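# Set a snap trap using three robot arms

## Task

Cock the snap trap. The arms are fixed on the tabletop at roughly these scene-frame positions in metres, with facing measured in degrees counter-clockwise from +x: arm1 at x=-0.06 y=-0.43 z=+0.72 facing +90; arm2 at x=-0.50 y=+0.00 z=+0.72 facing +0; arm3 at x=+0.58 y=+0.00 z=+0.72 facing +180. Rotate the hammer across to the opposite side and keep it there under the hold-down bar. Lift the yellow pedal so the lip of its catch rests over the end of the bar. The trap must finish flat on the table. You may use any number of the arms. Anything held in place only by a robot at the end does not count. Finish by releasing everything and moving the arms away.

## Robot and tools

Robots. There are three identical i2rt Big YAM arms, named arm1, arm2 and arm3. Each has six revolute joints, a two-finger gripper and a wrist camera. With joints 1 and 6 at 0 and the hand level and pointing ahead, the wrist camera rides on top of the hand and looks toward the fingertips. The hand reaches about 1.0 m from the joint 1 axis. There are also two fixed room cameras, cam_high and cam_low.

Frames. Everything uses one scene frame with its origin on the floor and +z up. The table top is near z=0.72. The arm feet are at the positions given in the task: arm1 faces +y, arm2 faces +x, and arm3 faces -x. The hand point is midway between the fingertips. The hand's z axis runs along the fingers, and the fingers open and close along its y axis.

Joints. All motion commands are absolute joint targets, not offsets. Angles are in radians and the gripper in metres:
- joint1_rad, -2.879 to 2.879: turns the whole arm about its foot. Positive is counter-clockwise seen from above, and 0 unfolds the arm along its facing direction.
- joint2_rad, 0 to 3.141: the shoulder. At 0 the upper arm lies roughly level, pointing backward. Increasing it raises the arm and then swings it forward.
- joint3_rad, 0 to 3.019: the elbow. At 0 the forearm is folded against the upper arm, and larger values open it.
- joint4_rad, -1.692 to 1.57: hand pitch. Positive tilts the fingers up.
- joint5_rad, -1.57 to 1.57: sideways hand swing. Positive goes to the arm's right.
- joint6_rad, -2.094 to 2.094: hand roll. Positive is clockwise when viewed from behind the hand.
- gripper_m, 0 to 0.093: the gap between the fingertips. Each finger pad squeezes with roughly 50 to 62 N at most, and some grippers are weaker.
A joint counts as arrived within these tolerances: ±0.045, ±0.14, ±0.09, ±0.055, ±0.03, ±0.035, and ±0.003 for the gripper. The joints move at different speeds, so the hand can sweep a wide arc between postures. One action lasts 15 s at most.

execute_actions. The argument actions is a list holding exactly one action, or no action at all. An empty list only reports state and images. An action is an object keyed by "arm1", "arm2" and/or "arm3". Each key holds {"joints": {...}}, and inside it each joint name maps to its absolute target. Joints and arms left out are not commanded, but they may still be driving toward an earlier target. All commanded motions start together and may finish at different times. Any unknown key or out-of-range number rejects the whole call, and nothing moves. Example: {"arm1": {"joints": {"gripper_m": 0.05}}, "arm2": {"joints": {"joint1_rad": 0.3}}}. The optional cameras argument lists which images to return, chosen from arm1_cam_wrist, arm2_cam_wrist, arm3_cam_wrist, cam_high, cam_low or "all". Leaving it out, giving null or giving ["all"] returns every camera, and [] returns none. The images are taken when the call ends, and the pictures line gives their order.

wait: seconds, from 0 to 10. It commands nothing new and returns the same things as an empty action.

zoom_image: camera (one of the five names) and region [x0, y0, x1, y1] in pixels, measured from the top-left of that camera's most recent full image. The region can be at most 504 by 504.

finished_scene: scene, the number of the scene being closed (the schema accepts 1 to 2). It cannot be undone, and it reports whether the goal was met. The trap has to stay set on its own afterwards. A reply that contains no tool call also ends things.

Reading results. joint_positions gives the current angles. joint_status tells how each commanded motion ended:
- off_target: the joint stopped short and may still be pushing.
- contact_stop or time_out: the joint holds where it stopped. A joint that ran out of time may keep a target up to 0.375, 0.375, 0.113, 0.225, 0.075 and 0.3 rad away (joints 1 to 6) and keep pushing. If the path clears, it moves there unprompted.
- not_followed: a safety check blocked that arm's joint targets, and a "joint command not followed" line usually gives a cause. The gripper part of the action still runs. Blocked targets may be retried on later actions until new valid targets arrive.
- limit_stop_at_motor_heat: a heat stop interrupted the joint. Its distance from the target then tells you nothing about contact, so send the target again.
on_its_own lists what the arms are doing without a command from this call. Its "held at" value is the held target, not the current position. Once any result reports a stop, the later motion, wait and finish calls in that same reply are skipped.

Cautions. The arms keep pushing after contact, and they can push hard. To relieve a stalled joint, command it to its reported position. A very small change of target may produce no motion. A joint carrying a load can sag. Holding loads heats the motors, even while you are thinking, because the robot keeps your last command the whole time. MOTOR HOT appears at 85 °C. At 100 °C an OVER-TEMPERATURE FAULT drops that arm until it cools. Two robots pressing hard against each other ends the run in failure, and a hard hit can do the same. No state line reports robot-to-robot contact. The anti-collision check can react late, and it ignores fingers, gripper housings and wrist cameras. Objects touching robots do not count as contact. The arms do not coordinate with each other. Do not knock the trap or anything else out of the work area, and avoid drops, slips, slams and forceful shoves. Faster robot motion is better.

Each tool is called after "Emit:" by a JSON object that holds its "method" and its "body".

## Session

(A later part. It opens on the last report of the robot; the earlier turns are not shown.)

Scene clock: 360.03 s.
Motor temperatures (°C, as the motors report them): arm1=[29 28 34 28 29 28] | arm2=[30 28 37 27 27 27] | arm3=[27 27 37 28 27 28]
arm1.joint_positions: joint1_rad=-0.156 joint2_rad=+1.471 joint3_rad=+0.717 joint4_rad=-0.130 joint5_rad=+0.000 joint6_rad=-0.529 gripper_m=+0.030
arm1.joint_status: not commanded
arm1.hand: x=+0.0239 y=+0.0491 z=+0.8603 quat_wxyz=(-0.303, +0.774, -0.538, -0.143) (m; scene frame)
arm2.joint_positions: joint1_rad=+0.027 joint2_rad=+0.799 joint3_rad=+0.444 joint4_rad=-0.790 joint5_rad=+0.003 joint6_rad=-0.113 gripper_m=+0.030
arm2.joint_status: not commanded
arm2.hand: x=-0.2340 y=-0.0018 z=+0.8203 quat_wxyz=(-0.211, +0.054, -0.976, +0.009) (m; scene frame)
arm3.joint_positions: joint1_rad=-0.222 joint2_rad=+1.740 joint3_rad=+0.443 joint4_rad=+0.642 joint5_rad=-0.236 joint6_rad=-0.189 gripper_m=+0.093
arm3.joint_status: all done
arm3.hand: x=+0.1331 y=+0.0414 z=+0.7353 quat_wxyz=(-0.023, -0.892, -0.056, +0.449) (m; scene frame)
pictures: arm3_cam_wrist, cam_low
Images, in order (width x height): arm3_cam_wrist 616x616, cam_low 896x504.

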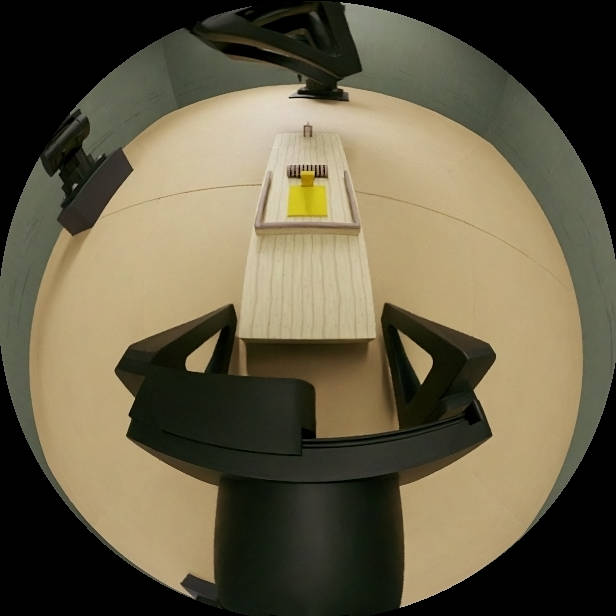

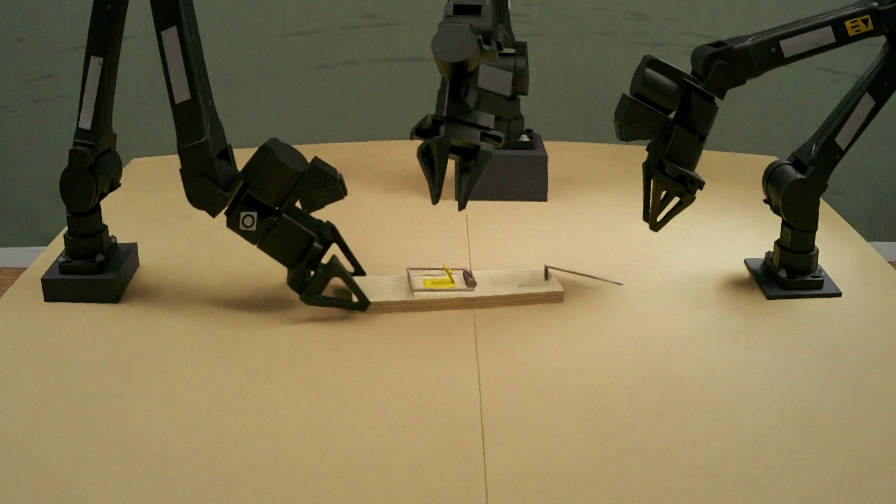

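Emit:
{"method": "zoom_image", "body": {"camera": "cam_low", "region": [290, 230, 450, 330]}}

Emit:
{"method": "zoom_image", "body": {"camera": "arm3_cam_wrist", "region": [240, 150, 380, 260]}}

Region (290, 230, 450, 330) of cam_low's 896x504 image, scaled by 3.150, with more detail than that image has; it fills the top 315 rows of this view, and the rest is white.

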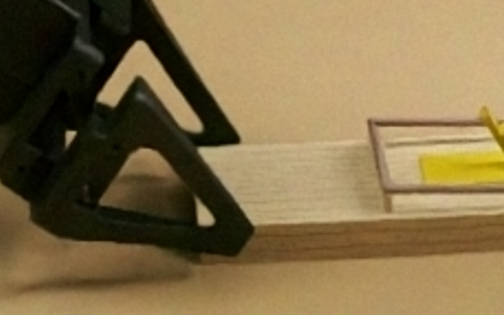

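Region (240, 150, 380, 260) of arm3_cam_wrist's 616x616 image, scaled by 3.600, with more detail than that image has; it fills the top 396 rows of this view, and the rest is white.

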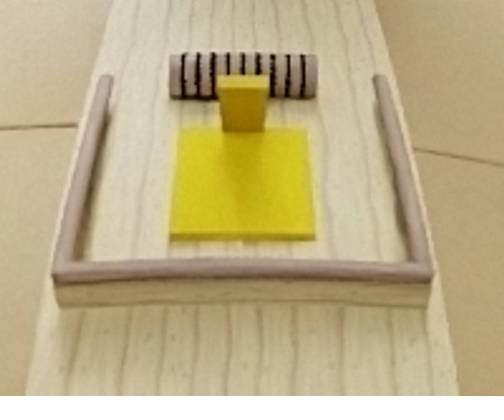

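Emit:
{"method": "execute_actions", "body": {"actions": [{"arm1": {"joints": {"joint1_rad": -0.288, "joint2_rad": 1.634, "joint3_rad": 0.623, "joint4_rad": 0.164, "gripper_m": 0.02}}, "arm3": {"joints": {"gripper_m": 0.06}}}], "cameras": ["arm1_cam_wrist", "arm3_cam_wrist", "cam_high", "cam_low"]}}

Scene clock: 389.60 s.
Motor temperatures (°C, as the motors report them): arm1=[29 28 34 28 29 28] | arm2=[30 28 38 27 27 27] | arm3=[27 27 36 28 27 28]
arm1.joint_positions: joint1_rad=-0.292 joint2_rad=+1.644 joint3_rad=+0.616 joint4_rad=+0.146 joint5_rad=+0.000 joint6_rad=-0.529 gripper_m=+0.020
arm1.joint_status: all done
arm1.hand: x=+0.0829 y=+0.0185 z=+0.7840 quat_wxyz=(-0.313, +0.735, -0.589, -0.122) (m; scene frame)
arm2.joint_positions: joint1_rad=+0.027 joint2_rad=+0.799 joint3_rad=+0.444 joint4_rad=-0.790 joint5_rad=+0.003 joint6_rad=-0.113 gripper_m=+0.030
arm2.joint_status: not commanded
arm2.hand: x=-0.2340 y=-0.0018 z=+0.8203 quat_wxyz=(-0.211, +0.054, -0.976, +0.009) (m; scene frame)
arm3.joint_positions: joint1_rad=-0.222 joint2_rad=+1.740 joint3_rad=+0.443 joint4_rad=+0.643 joint5_rad=-0.237 joint6_rad=-0.190 gripper_m=+0.079
arm3.joint_status: gripper_m off_target (ended at +0.079, target +0.060)
arm3.hand: x=+0.1330 y=+0.0413 z=+0.7354 quat_wxyz=(-0.023, -0.891, -0.056, +0.449) (m; scene frame)
pictures: arm1_cam_wrist, arm3_cam_wrist, cam_high, cam_low
Images, in order (width x height): arm1_cam_wrist 616x616, arm3_cam_wrist 616x616, cam_high 896x504, cam_low 896x504.

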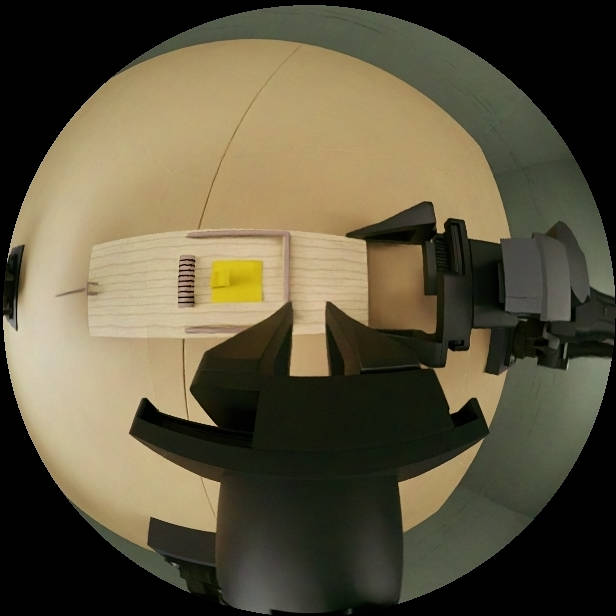

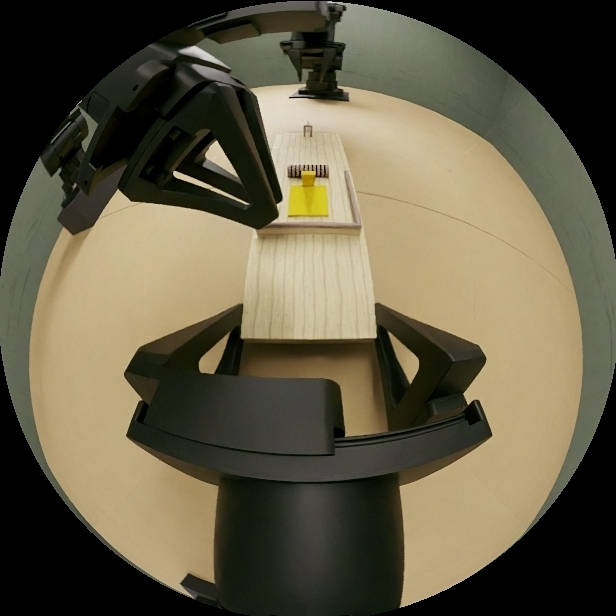

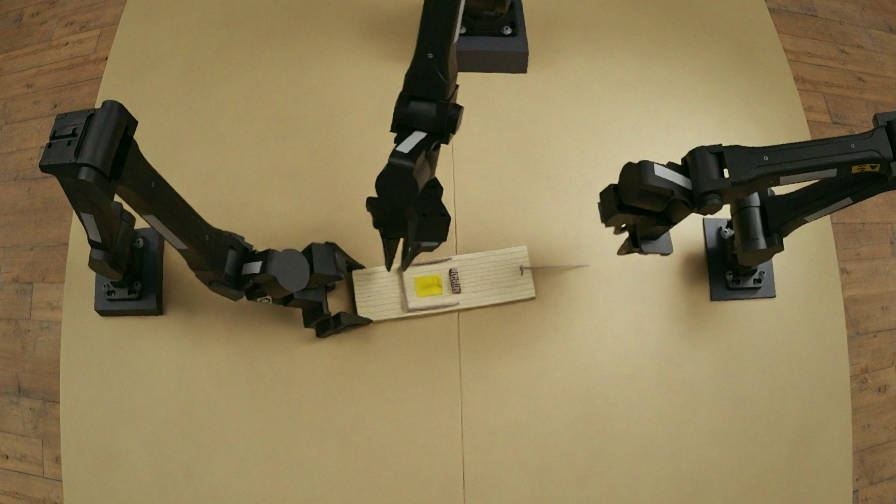

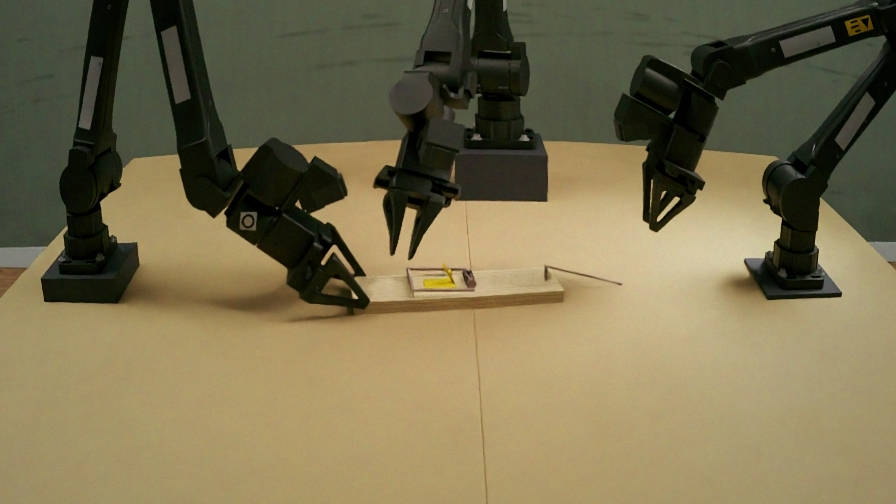

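Emit:
{"method": "execute_actions", "body": {"actions": [{"arm1": {"joints": {"joint1_rad": -0.272, "joint2_rad": 1.738, "joint4_rad": 0.249}}}], "cameras": ["arm1_cam_wrist", "arm3_cam_wrist", "cam_low"]}}

Scene clock: 402.87 s.
Motor temperatures (°C, as the motors report them): arm1=[29 28 33 28 29 28] | arm2=[30 28 38 27 27 27] | arm3=[27 27 36 28 27 28]
arm1.joint_positions: joint1_rad=-0.281 joint2_rad=+1.721 joint3_rad=+0.617 joint4_rad=+0.238 joint5_rad=-0.003 joint6_rad=-0.529 gripper_m=+0.020
arm1.joint_status: all done
arm1.hand: x=+0.0791 y=+0.0257 z=+0.7637 quat_wxyz=(-0.318, +0.737, -0.583, -0.127) (m; scene frame)
arm2.joint_positions: joint1_rad=+0.027 joint2_rad=+0.799 joint3_rad=+0.444 joint4_rad=-0.790 joint5_rad=+0.003 joint6_rad=-0.113 gripper_m=+0.030
arm2.joint_status: not commanded
arm2.hand: x=-0.2340 y=-0.0018 z=+0.8203 quat_wxyz=(-0.211, +0.054, -0.976, +0.009) (m; scene frame)
arm3.joint_positions: joint1_rad=-0.222 joint2_rad=+1.740 joint3_rad=+0.443 joint4_rad=+0.643 joint5_rad=-0.237 joint6_rad=-0.191 gripper_m=+0.079
arm3.joint_status: not commanded
arm3.hand: x=+0.1330 y=+0.0415 z=+0.7354 quat_wxyz=(-0.023, -0.891, -0.056, +0.449) (m; scene frame)
pictures: arm1_cam_wrist, arm3_cam_wrist, cam_low
Images, in order (width x height): arm1_cam_wrist 616x616, arm3_cam_wrist 616x616, cam_low 896x504.

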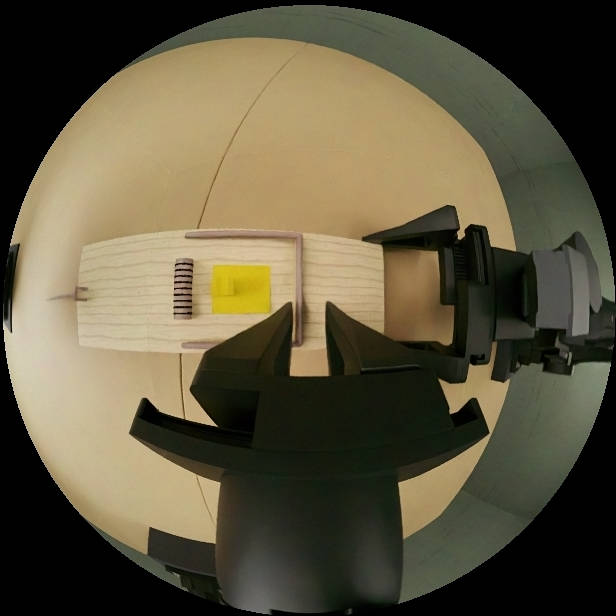

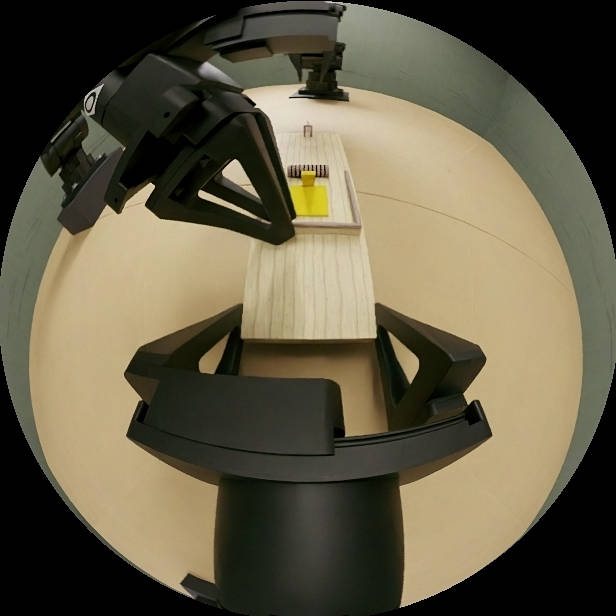

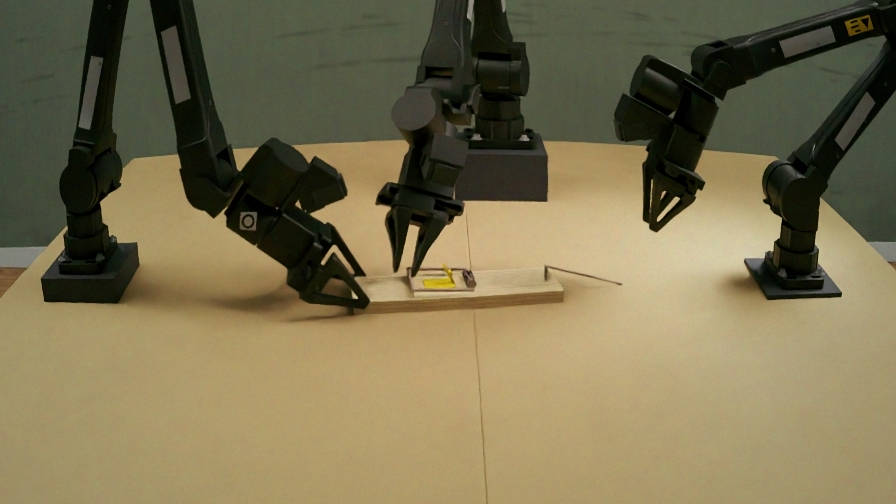

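Emit:
{"method": "execute_actions", "body": {"actions": [{"arm1": {"joints": {"joint2_rad": 1.766}}}], "cameras": ["arm1_cam_wrist", "arm3_cam_wrist", "cam_low"]}}

Scene clock: 408.03 s.
Motor temperatures (°C, as the motors report them): arm1=[29 28 33 28 29 28] | arm2=[30 28 38 27 27 27] | arm3=[27 28 36 28 27 28]
arm1.joint_positions: joint1_rad=-0.281 joint2_rad=+1.727 joint3_rad=+0.617 joint4_rad=+0.246 joint5_rad=-0.003 joint6_rad=-0.529 gripper_m=+0.020
arm1.joint_status: all done
arm1.hand: x=+0.0792 y=+0.0263 z=+0.7623 quat_wxyz=(-0.319, +0.736, -0.583, -0.128) (m; scene frame)
arm2.joint_positions: joint1_rad=+0.027 joint2_rad=+0.799 joint3_rad=+0.444 joint4_rad=-0.790 joint5_rad=+0.003 joint6_rad=-0.113 gripper_m=+0.030
arm2.joint_status: not commanded
arm2.hand: x=-0.2340 y=-0.0018 z=+0.8203 quat_wxyz=(-0.211, +0.054, -0.976, +0.009) (m; scene frame)
arm3.joint_positions: joint1_rad=-0.222 joint2_rad=+1.740 joint3_rad=+0.443 joint4_rad=+0.643 joint5_rad=-0.237 joint6_rad=-0.191 gripper_m=+0.079
arm3.joint_status: not commanded
arm3.hand: x=+0.1330 y=+0.0415 z=+0.7354 quat_wxyz=(-0.023, -0.891, -0.056, +0.449) (m; scene frame)
pictures: arm1_cam_wrist, arm3_cam_wrist, cam_low
Images, in order (width x height): arm1_cam_wrist 616x616, arm3_cam_wrist 616x616, cam_low 896x504.

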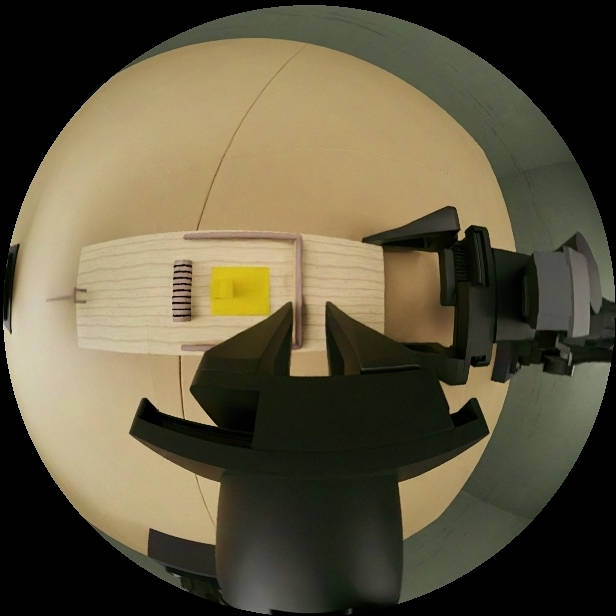

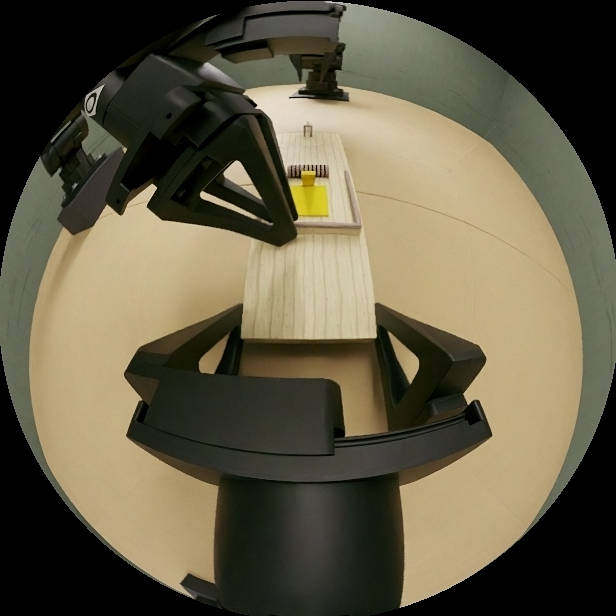

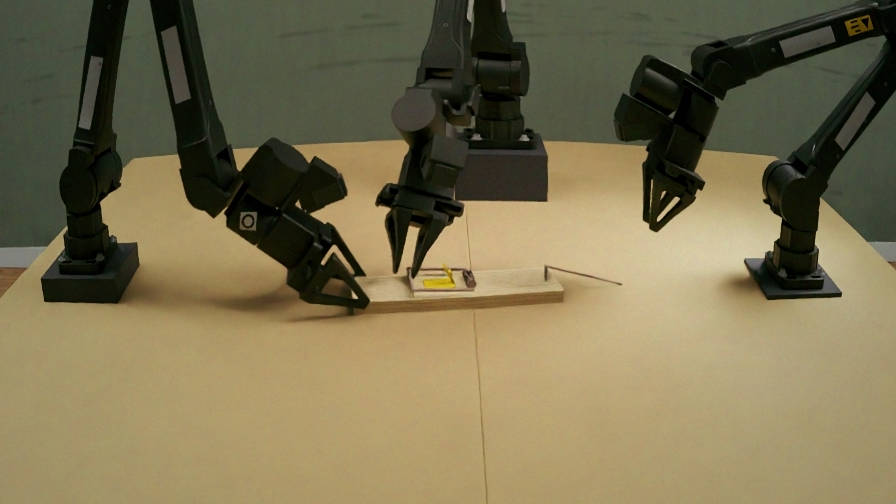

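Emit:
{"method": "zoom_image", "body": {"camera": "cam_low", "region": [370, 220, 490, 310]}}

Emit:
{"method": "zoom_image", "body": {"camera": "arm1_cam_wrist", "region": [230, 260, 370, 380]}}

Emit:
{"method": "zoom_image", "body": {"camera": "arm3_cam_wrist", "region": [230, 170, 370, 270]}}

Region (370, 220, 490, 310) of cam_low's 896x504 image, scaled by 4.200, with more detail than that image has; it fills the top 378 rows of this view, and the rest is white.

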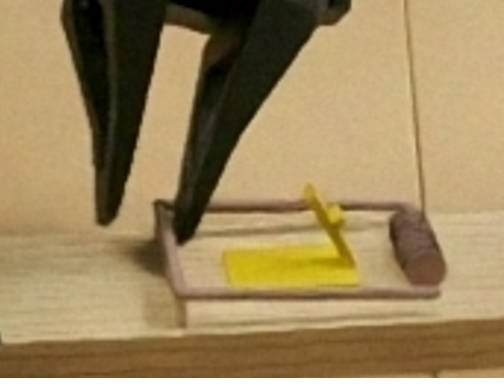

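Region (230, 260, 370, 380) of arm1_cam_wrist's 616x616 image, scaled by 3.600, with more detail than that image has; it fills the top 432 rows of this view, and the rest is white.

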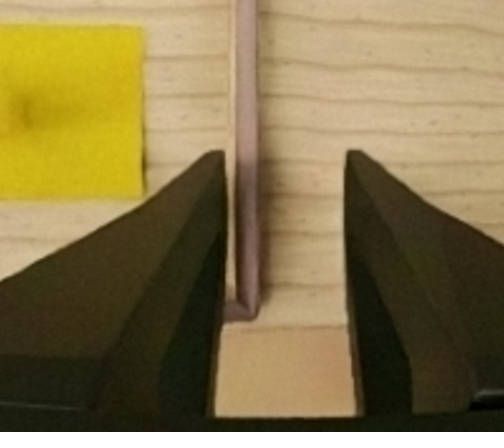

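Region (230, 170, 370, 270) of arm3_cam_wrist's 616x616 image, scaled by 3.600, with more detail than that image has; it fills the top 360 rows of this view, and the rest is white.

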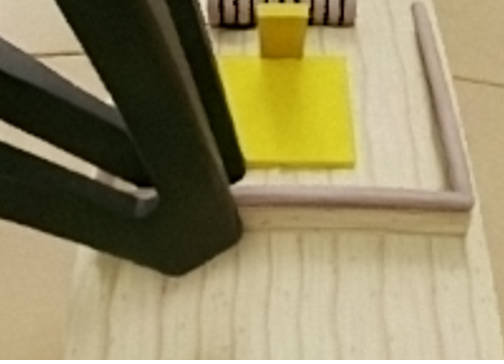

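Emit:
{"method": "execute_actions", "body": {"actions": [{"arm1": {"joints": {"joint1_rad": -0.258, "joint2_rad": 1.735, "gripper_m": 0.0}}}], "cameras": ["arm1_cam_wrist", "arm3_cam_wrist", "cam_low"]}}

Emit:
{"method": "zoom_image", "body": {"camera": "cam_low", "region": [370, 220, 490, 310]}}

Emit:
{"method": "zoom_image", "body": {"camera": "arm3_cam_wrist", "region": [230, 170, 370, 270]}}

Scene clock: 421.90 s.
Motor temperatures (°C, as the motors report them): arm1=[29 28 32 28 29 28] | arm2=[30 28 38 27 27 27] | arm3=[27 28 36 28 27 28]
arm1.joint_positions: joint1_rad=-0.266 joint2_rad=+1.730 joint3_rad=+0.617 joint4_rad=+0.246 joint5_rad=-0.002 joint6_rad=-0.529 gripper_m=+0.002
arm1.joint_status: all done
arm1.hand: x=+0.0725 y=+0.0277 z=+0.7610 quat_wxyz=(-0.317, +0.741, -0.577, -0.129) (m; scene frame)
arm2.joint_positions: joint1_rad=+0.027 joint2_rad=+0.799 joint3_rad=+0.444 joint4_rad=-0.790 joint5_rad=+0.003 joint6_rad=-0.113 gripper_m=+0.030
arm2.joint_status: not commanded
arm2.hand: x=-0.2340 y=-0.0018 z=+0.8203 quat_wxyz=(-0.211, +0.054, -0.976, +0.009) (m; scene frame)
arm3.joint_positions: joint1_rad=-0.224 joint2_rad=+1.740 joint3_rad=+0.444 joint4_rad=+0.643 joint5_rad=-0.237 joint6_rad=-0.191 gripper_m=+0.079
arm3.joint_status: not commanded
arm3.hand: x=+0.1325 y=+0.0423 z=+0.7358 quat_wxyz=(-0.023, -0.891, -0.056, +0.450) (m; scene frame)
pictures: arm1_cam_wrist, arm3_cam_wrist, cam_low
Images, in order (width x height): arm1_cam_wrist 616x616, arm3_cam_wrist 616x616, cam_low 896x504.

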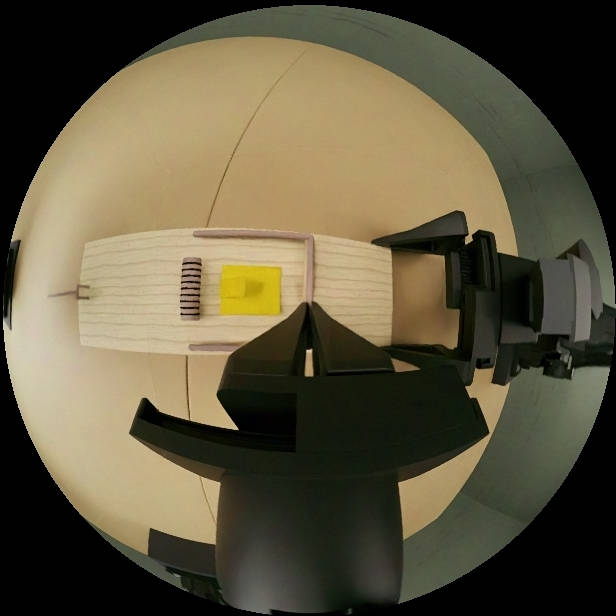

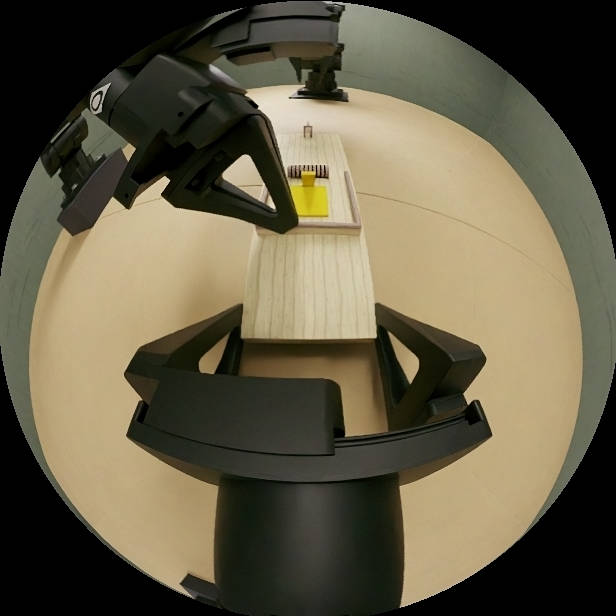

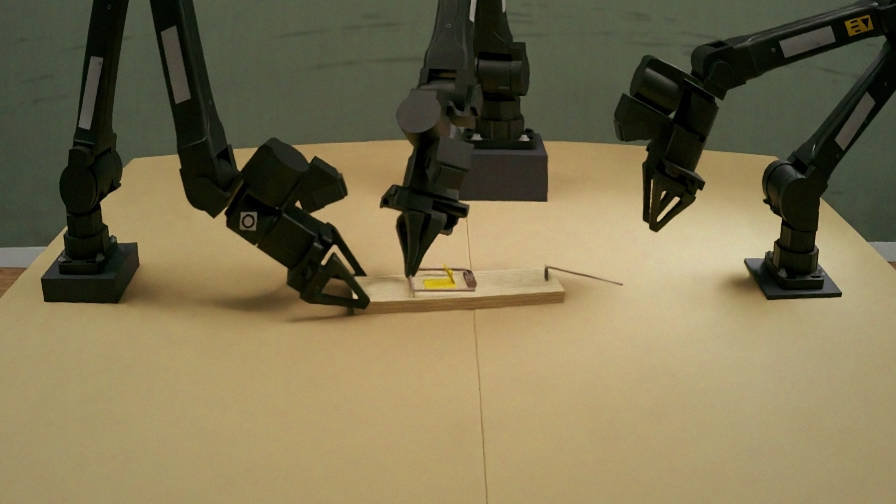

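Region (370, 220, 490, 310) of cam_low's 896x504 image, scaled by 4.200, with more detail than that image has; it fills the top 378 rows of this view, and the rest is white.

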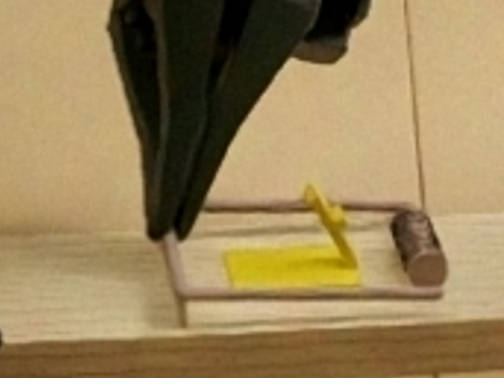

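Region (230, 170, 370, 270) of arm3_cam_wrist's 616x616 image, scaled by 3.600, with more detail than that image has; it fills the top 360 rows of this view, and the rest is white.

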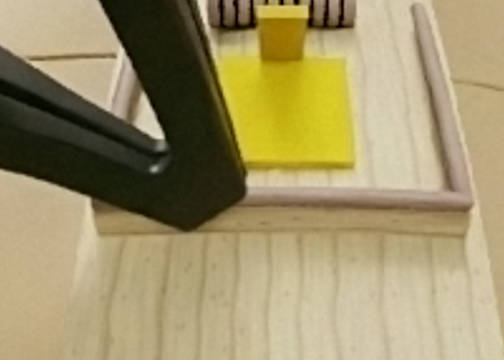

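Emit:
{"method": "execute_actions", "body": {"actions": [{"arm1": {"joints": {"joint1_rad": -0.248, "joint2_rad": 1.62, "joint4_rad": 0.165, "joint6_rad": -0.485}}}], "cameras": ["arm3_cam_wrist", "cam_low"]}}

Emit:
{"method": "zoom_image", "body": {"camera": "cam_low", "region": [330, 180, 510, 320]}}

Scene clock: 435.60 s.
Motor temperatures (°C, as the motors report them): arm1=[29 28 32 28 29 28] | arm2=[30 28 38 27 27 27] | arm3=[27 28 36 28 27 28]
arm1.joint_positions: joint1_rad=-0.251 joint2_rad=+1.664 joint3_rad=+0.617 joint4_rad=+0.163 joint5_rad=-0.007 joint6_rad=-0.494 gripper_m=+0.002
arm1.joint_status: all done
arm1.hand: x=+0.0632 y=+0.0249 z=+0.7776 quat_wxyz=(-0.305, +0.738, -0.586, -0.136) (m; scene frame)
arm2.joint_positions: joint1_rad=+0.027 joint2_rad=+0.799 joint3_rad=+0.444 joint4_rad=-0.790 joint5_rad=+0.003 joint6_rad=-0.113 gripper_m=+0.030
arm2.joint_status: not commanded
arm2.hand: x=-0.2340 y=-0.0018 z=+0.8203 quat_wxyz=(-0.211, +0.054, -0.976, +0.009) (m; scene frame)
arm3.joint_positions: joint1_rad=-0.224 joint2_rad=+1.736 joint3_rad=+0.456 joint4_rad=+0.668 joint5_rad=-0.258 joint6_rad=-0.191 gripper_m=+0.079
arm3.joint_status: not commanded
arm3.hand: x=+0.1222 y=+0.0408 z=+0.7467 quat_wxyz=(-0.027, -0.881, -0.063, +0.469) (m; scene frame)
pictures: arm3_cam_wrist, cam_low
Images, in order (width x height): arm3_cam_wrist 616x616, cam_low 896x504.

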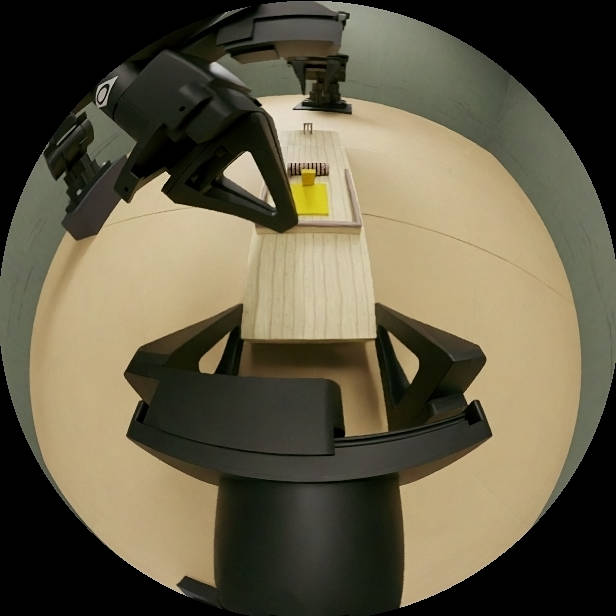

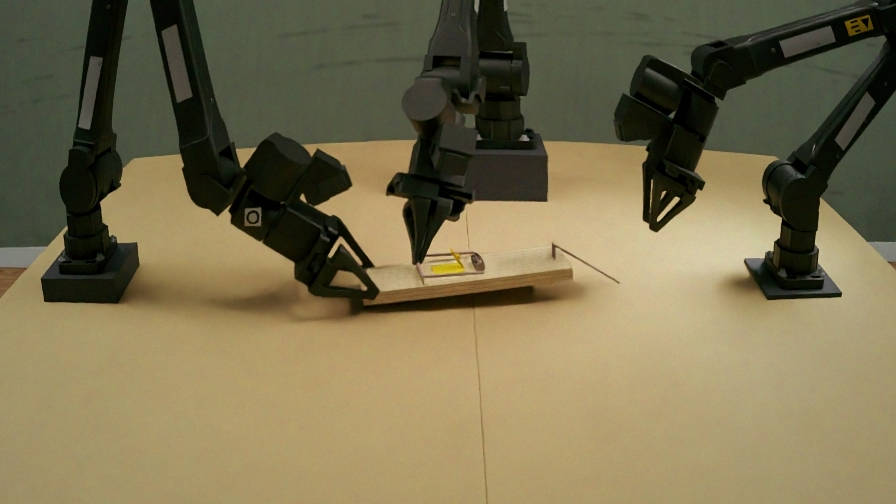

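Region (330, 180, 510, 320) of cam_low's 896x504 image, scaled by 2.800, with more detail than that image has.

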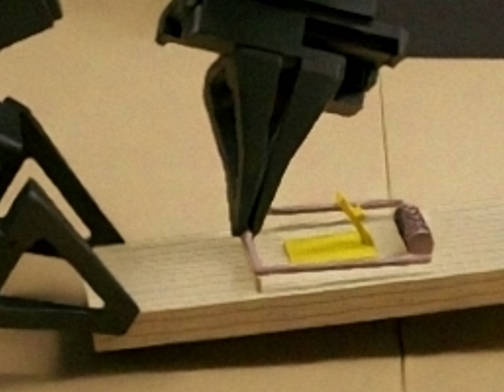

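Emit:
{"method": "execute_actions", "body": {"actions": [{"arm1": {"joints": {"joint1_rad": -0.27, "joint2_rad": 1.74, "joint4_rad": 0.25, "joint6_rad": -0.535}}, "arm3": {"joints": {"joint2_rad": 1.76, "joint3_rad": 0.43, "joint4_rad": 0.635, "joint5_rad": -0.232}}}], "cameras": ["arm1_cam_wrist", "cam_high", "cam_low"]}}

Scene clock: 439.47 s.
Motor temperatures (°C, as the motors report them): arm1=[29 28 32 28 29 28] | arm2=[30 28 38 27 27 27] | arm3=[27 28 36 28 27 28]
arm1.joint_positions: joint1_rad=-0.268 joint2_rad=+1.728 joint3_rad=+0.617 joint4_rad=+0.237 joint5_rad=+0.004 joint6_rad=-0.522 gripper_m=+0.002
arm1.joint_status: all done
arm1.hand: x=+0.0741 y=+0.0257 z=+0.7603 quat_wxyz=(-0.315, +0.739, -0.582, -0.126) (m; scene frame)
arm2.joint_positions: joint1_rad=+0.027 joint2_rad=+0.799 joint3_rad=+0.444 joint4_rad=-0.790 joint5_rad=+0.003 joint6_rad=-0.113 gripper_m=+0.030
arm2.joint_status: not commanded
arm2.hand: x=-0.2340 y=-0.0018 z=+0.8203 quat_wxyz=(-0.211, +0.054, -0.976, +0.009) (m; scene frame)
arm3.joint_positions: joint1_rad=-0.224 joint2_rad=+1.742 joint3_rad=+0.439 joint4_rad=+0.649 joint5_rad=-0.242 joint6_rad=-0.194 gripper_m=+0.079
arm3.joint_status: all done
arm3.hand: x=+0.1346 y=+0.0411 z=+0.7348 quat_wxyz=(-0.024, -0.891, -0.058, +0.450) (m; scene frame)
pictures: arm1_cam_wrist, cam_high, cam_low
Images, in order (width x height): arm1_cam_wrist 616x616, cam_high 896x504, cam_low 896x504.

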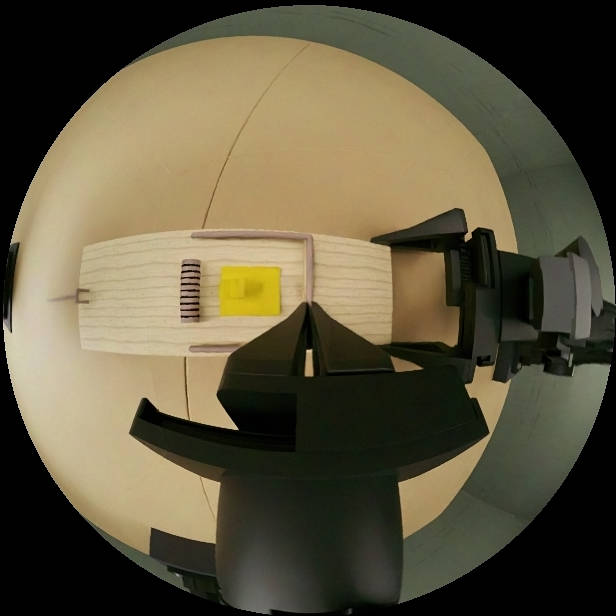

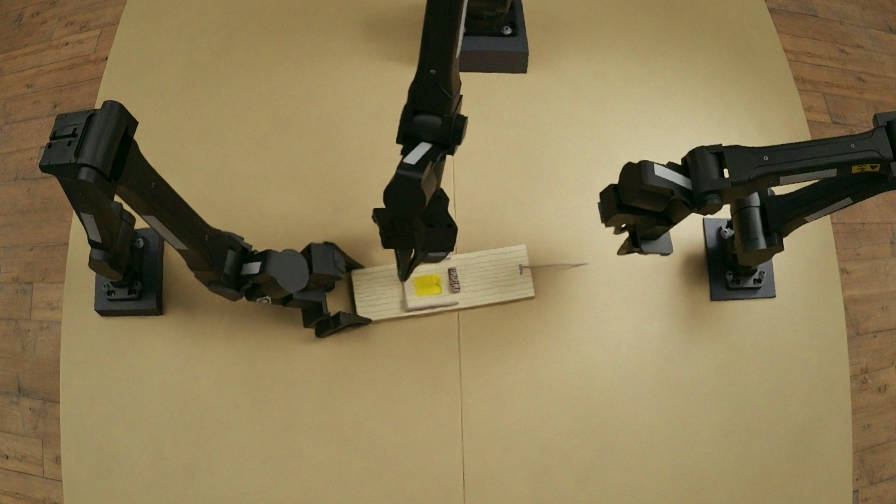

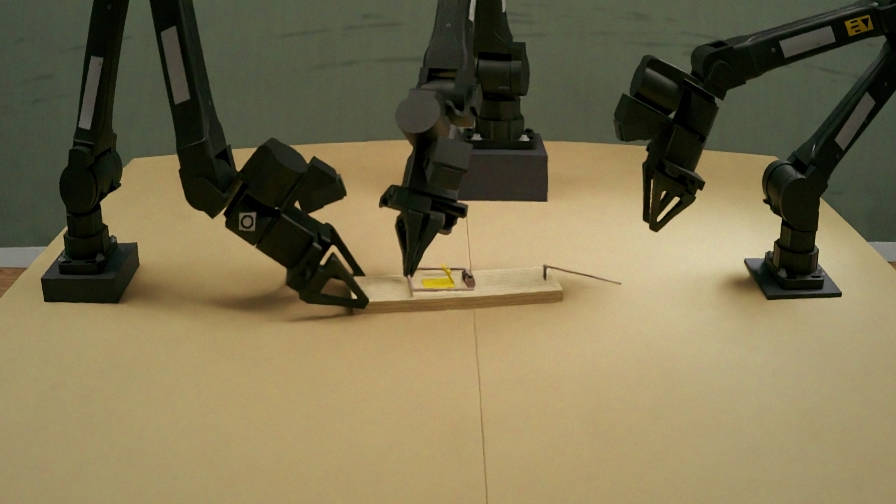

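Emit:
{"method": "execute_actions", "body": {"actions": [{"arm2": {"joints": {"joint1_rad": 0.126, "joint2_rad": 1.05, "joint3_rad": 0.41, "joint4_rad": -0.07, "joint6_rad": -0.02, "gripper_m": 0.0}}}], "cameras": []}}

Emit:
{"method": "execute_actions", "body": {"actions": [{"arm2": {"joints": {"joint2_rad": 1.345, "joint4_rad": 0.26}}}], "cameras": ["arm2_cam_wrist", "cam_high", "cam_low"]}}

Scene clock: 464.30 s.
Motor temperatures (°C, as the motors report them): arm1=[29 28 32 28 29 28] | arm2=[30 28 38 27 27 27] | arm3=[27 28 35 28 27 28]
arm1.joint_positions: joint1_rad=-0.268 joint2_rad=+1.728 joint3_rad=+0.617 joint4_rad=+0.237 joint5_rad=+0.004 joint6_rad=-0.522 gripper_m=+0.002
arm1.joint_status: not commanded
arm1.hand: x=+0.0741 y=+0.0257 z=+0.7603 quat_wxyz=(-0.315, +0.739, -0.582, -0.126) (m; scene frame)
arm2.joint_positions: joint1_rad=+0.120 joint2_rad=+1.043 joint3_rad=+0.410 joint4_rad=-0.085 joint5_rad=+0.003 joint6_rad=-0.034 gripper_m=+0.001
arm2.joint_status: all done
arm2.hand: x=-0.1186 y=+0.0335 z=+0.8320 quat_wxyz=(-0.413, +0.055, -0.909, -0.015) (m; scene frame)
arm3.joint_positions: joint1_rad=-0.224 joint2_rad=+1.742 joint3_rad=+0.439 joint4_rad=+0.649 joint5_rad=-0.242 joint6_rad=-0.194 gripper_m=+0.079
arm3.joint_status: not commanded
arm3.hand: x=+0.1346 y=+0.0411 z=+0.7348 quat_wxyz=(-0.024, -0.891, -0.058, +0.450) (m; scene frame)
pictures: none
No camera images: the call's "cameras" was empty. Leave "cameras" out to get every camera's image.

Scene clock: 465.37 s.
Motor temperatures (°C, as the motors report them): arm1=[29 28 32 28 29 28] | arm2=[30 28 38 27 27 27] | arm3=[27 28 35 28 27 28]
arm1.joint_positions: joint1_rad=-0.268 joint2_rad=+1.728 joint3_rad=+0.617 joint4_rad=+0.237 joint5_rad=+0.004 joint6_rad=-0.522 gripper_m=+0.002
arm1.joint_status: not commanded
arm1.hand: x=+0.0741 y=+0.0257 z=+0.7603 quat_wxyz=(-0.315, +0.739, -0.582, -0.126) (m; scene frame)
arm2.joint_positions: joint1_rad=+0.120 joint2_rad=+1.333 joint3_rad=+0.410 joint4_rad=+0.245 joint5_rad=+0.003 joint6_rad=-0.034 gripper_m=+0.001
arm2.joint_status: all done
arm2.hand: x=-0.0811 y=+0.0374 z=+0.7836 quat_wxyz=(-0.431, +0.055, -0.900, -0.015) (m; scene frame)
arm3.joint_positions: joint1_rad=-0.224 joint2_rad=+1.742 joint3_rad=+0.439 joint4_rad=+0.649 joint5_rad=-0.242 joint6_rad=-0.194 gripper_m=+0.079
arm3.joint_status: not commanded
arm3.hand: x=+0.1346 y=+0.0411 z=+0.7348 quat_wxyz=(-0.024, -0.891, -0.058, +0.450) (m; scene frame)
pictures: arm2_cam_wrist, cam_high, cam_low
Images, in order (width x height): arm2_cam_wrist 616x616, cam_high 896x504, cam_low 896x504.

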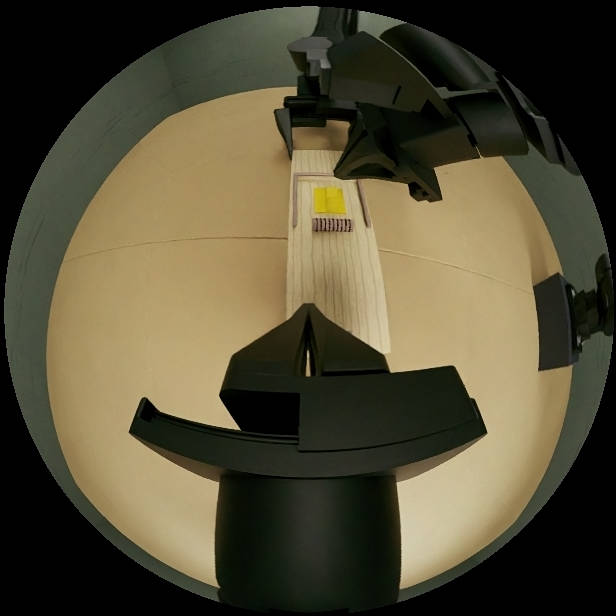

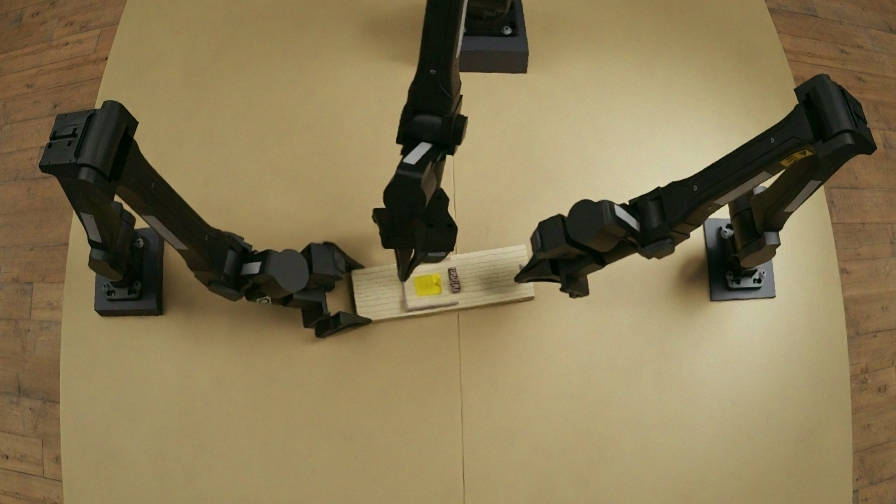

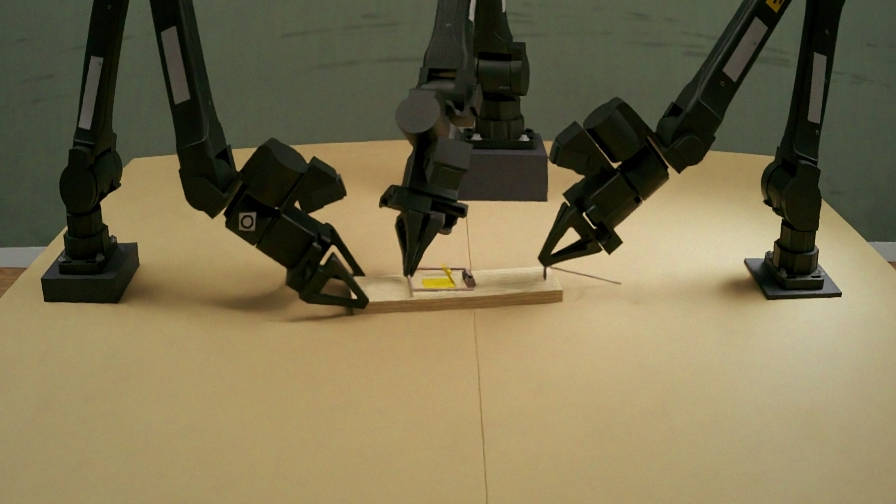

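Emit:
{"method": "execute_actions", "body": {"actions": [{"arm2": {"joints": {"joint2_rad": 1.53, "joint4_rad": 0.378}}, "arm3": {"joints": {"joint2_rad": 1.83, "joint3_rad": 0.425, "joint4_rad": 0.6}}}], "cameras": ["arm2_cam_wrist", "cam_low"]}}

Emit:
{"method": "zoom_image", "body": {"camera": "cam_low", "region": [330, 200, 640, 330]}}

Scene clock: 487.20 s.
Motor temperatures (°C, as the motors report them): arm1=[29 28 32 28 29 28] | arm2=[30 28 36 27 27 27] | arm3=[27 28 35 28 27 28]
arm1.joint_positions: joint1_rad=-0.268 joint2_rad=+1.728 joint3_rad=+0.617 joint4_rad=+0.237 joint5_rad=+0.004 joint6_rad=-0.523 gripper_m=+0.002
arm1.joint_status: not commanded
arm1.hand: x=+0.0741 y=+0.0257 z=+0.7603 quat_wxyz=(-0.315, +0.739, -0.582, -0.126) (m; scene frame)
arm2.joint_positions: joint1_rad=+0.120 joint2_rad=+1.471 joint3_rad=+0.411 joint4_rad=+0.387 joint5_rad=+0.002 joint6_rad=-0.034 gripper_m=+0.001
arm2.joint_status: all done
arm2.hand: x=-0.0710 y=+0.0386 z=+0.7558 quat_wxyz=(-0.434, +0.055, -0.899, -0.015) (m; scene frame)
arm3.joint_positions: joint1_rad=-0.224 joint2_rad=+1.743 joint3_rad=+0.439 joint4_rad=+0.646 joint5_rad=-0.242 joint6_rad=-0.194 gripper_m=+0.079
arm3.joint_status: all done
arm3.hand: x=+0.1353 y=+0.0410 z=+0.7335 quat_wxyz=(-0.025, -0.892, -0.058, +0.448) (m; scene frame)
pictures: arm2_cam_wrist, cam_low
Images, in order (width x height): arm2_cam_wrist 616x616, cam_low 896x504.

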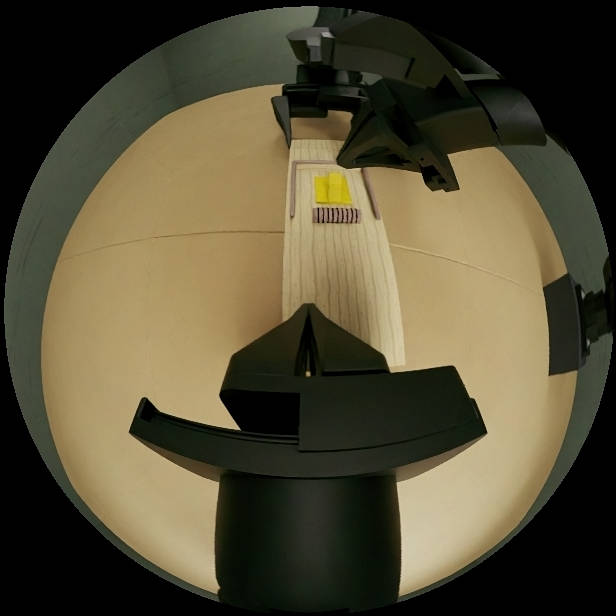

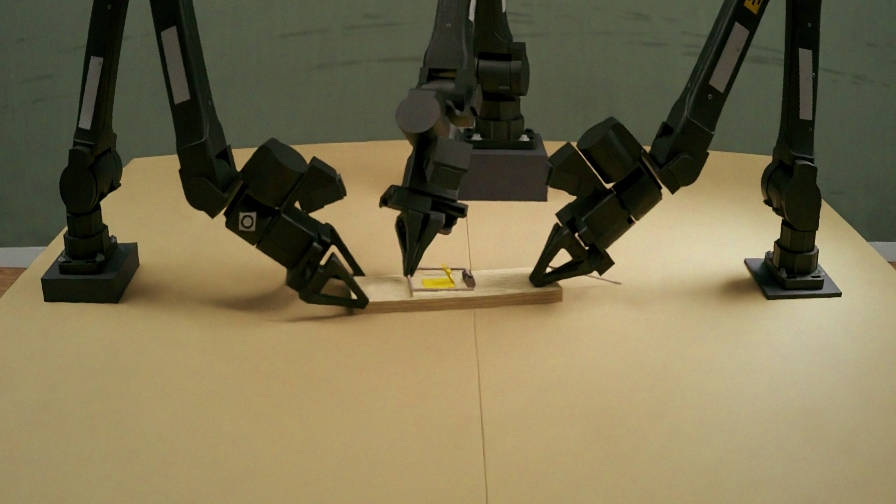

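Region (330, 200, 640, 330) of cam_low's 896x504 image, scaled by 1.626, with more detail than that image has; it fills the top 211 rows of this view, and the rest is white.

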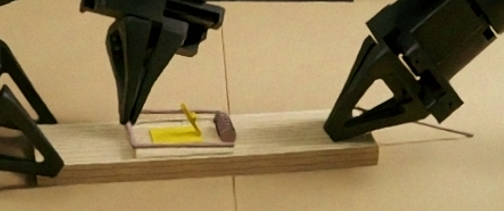

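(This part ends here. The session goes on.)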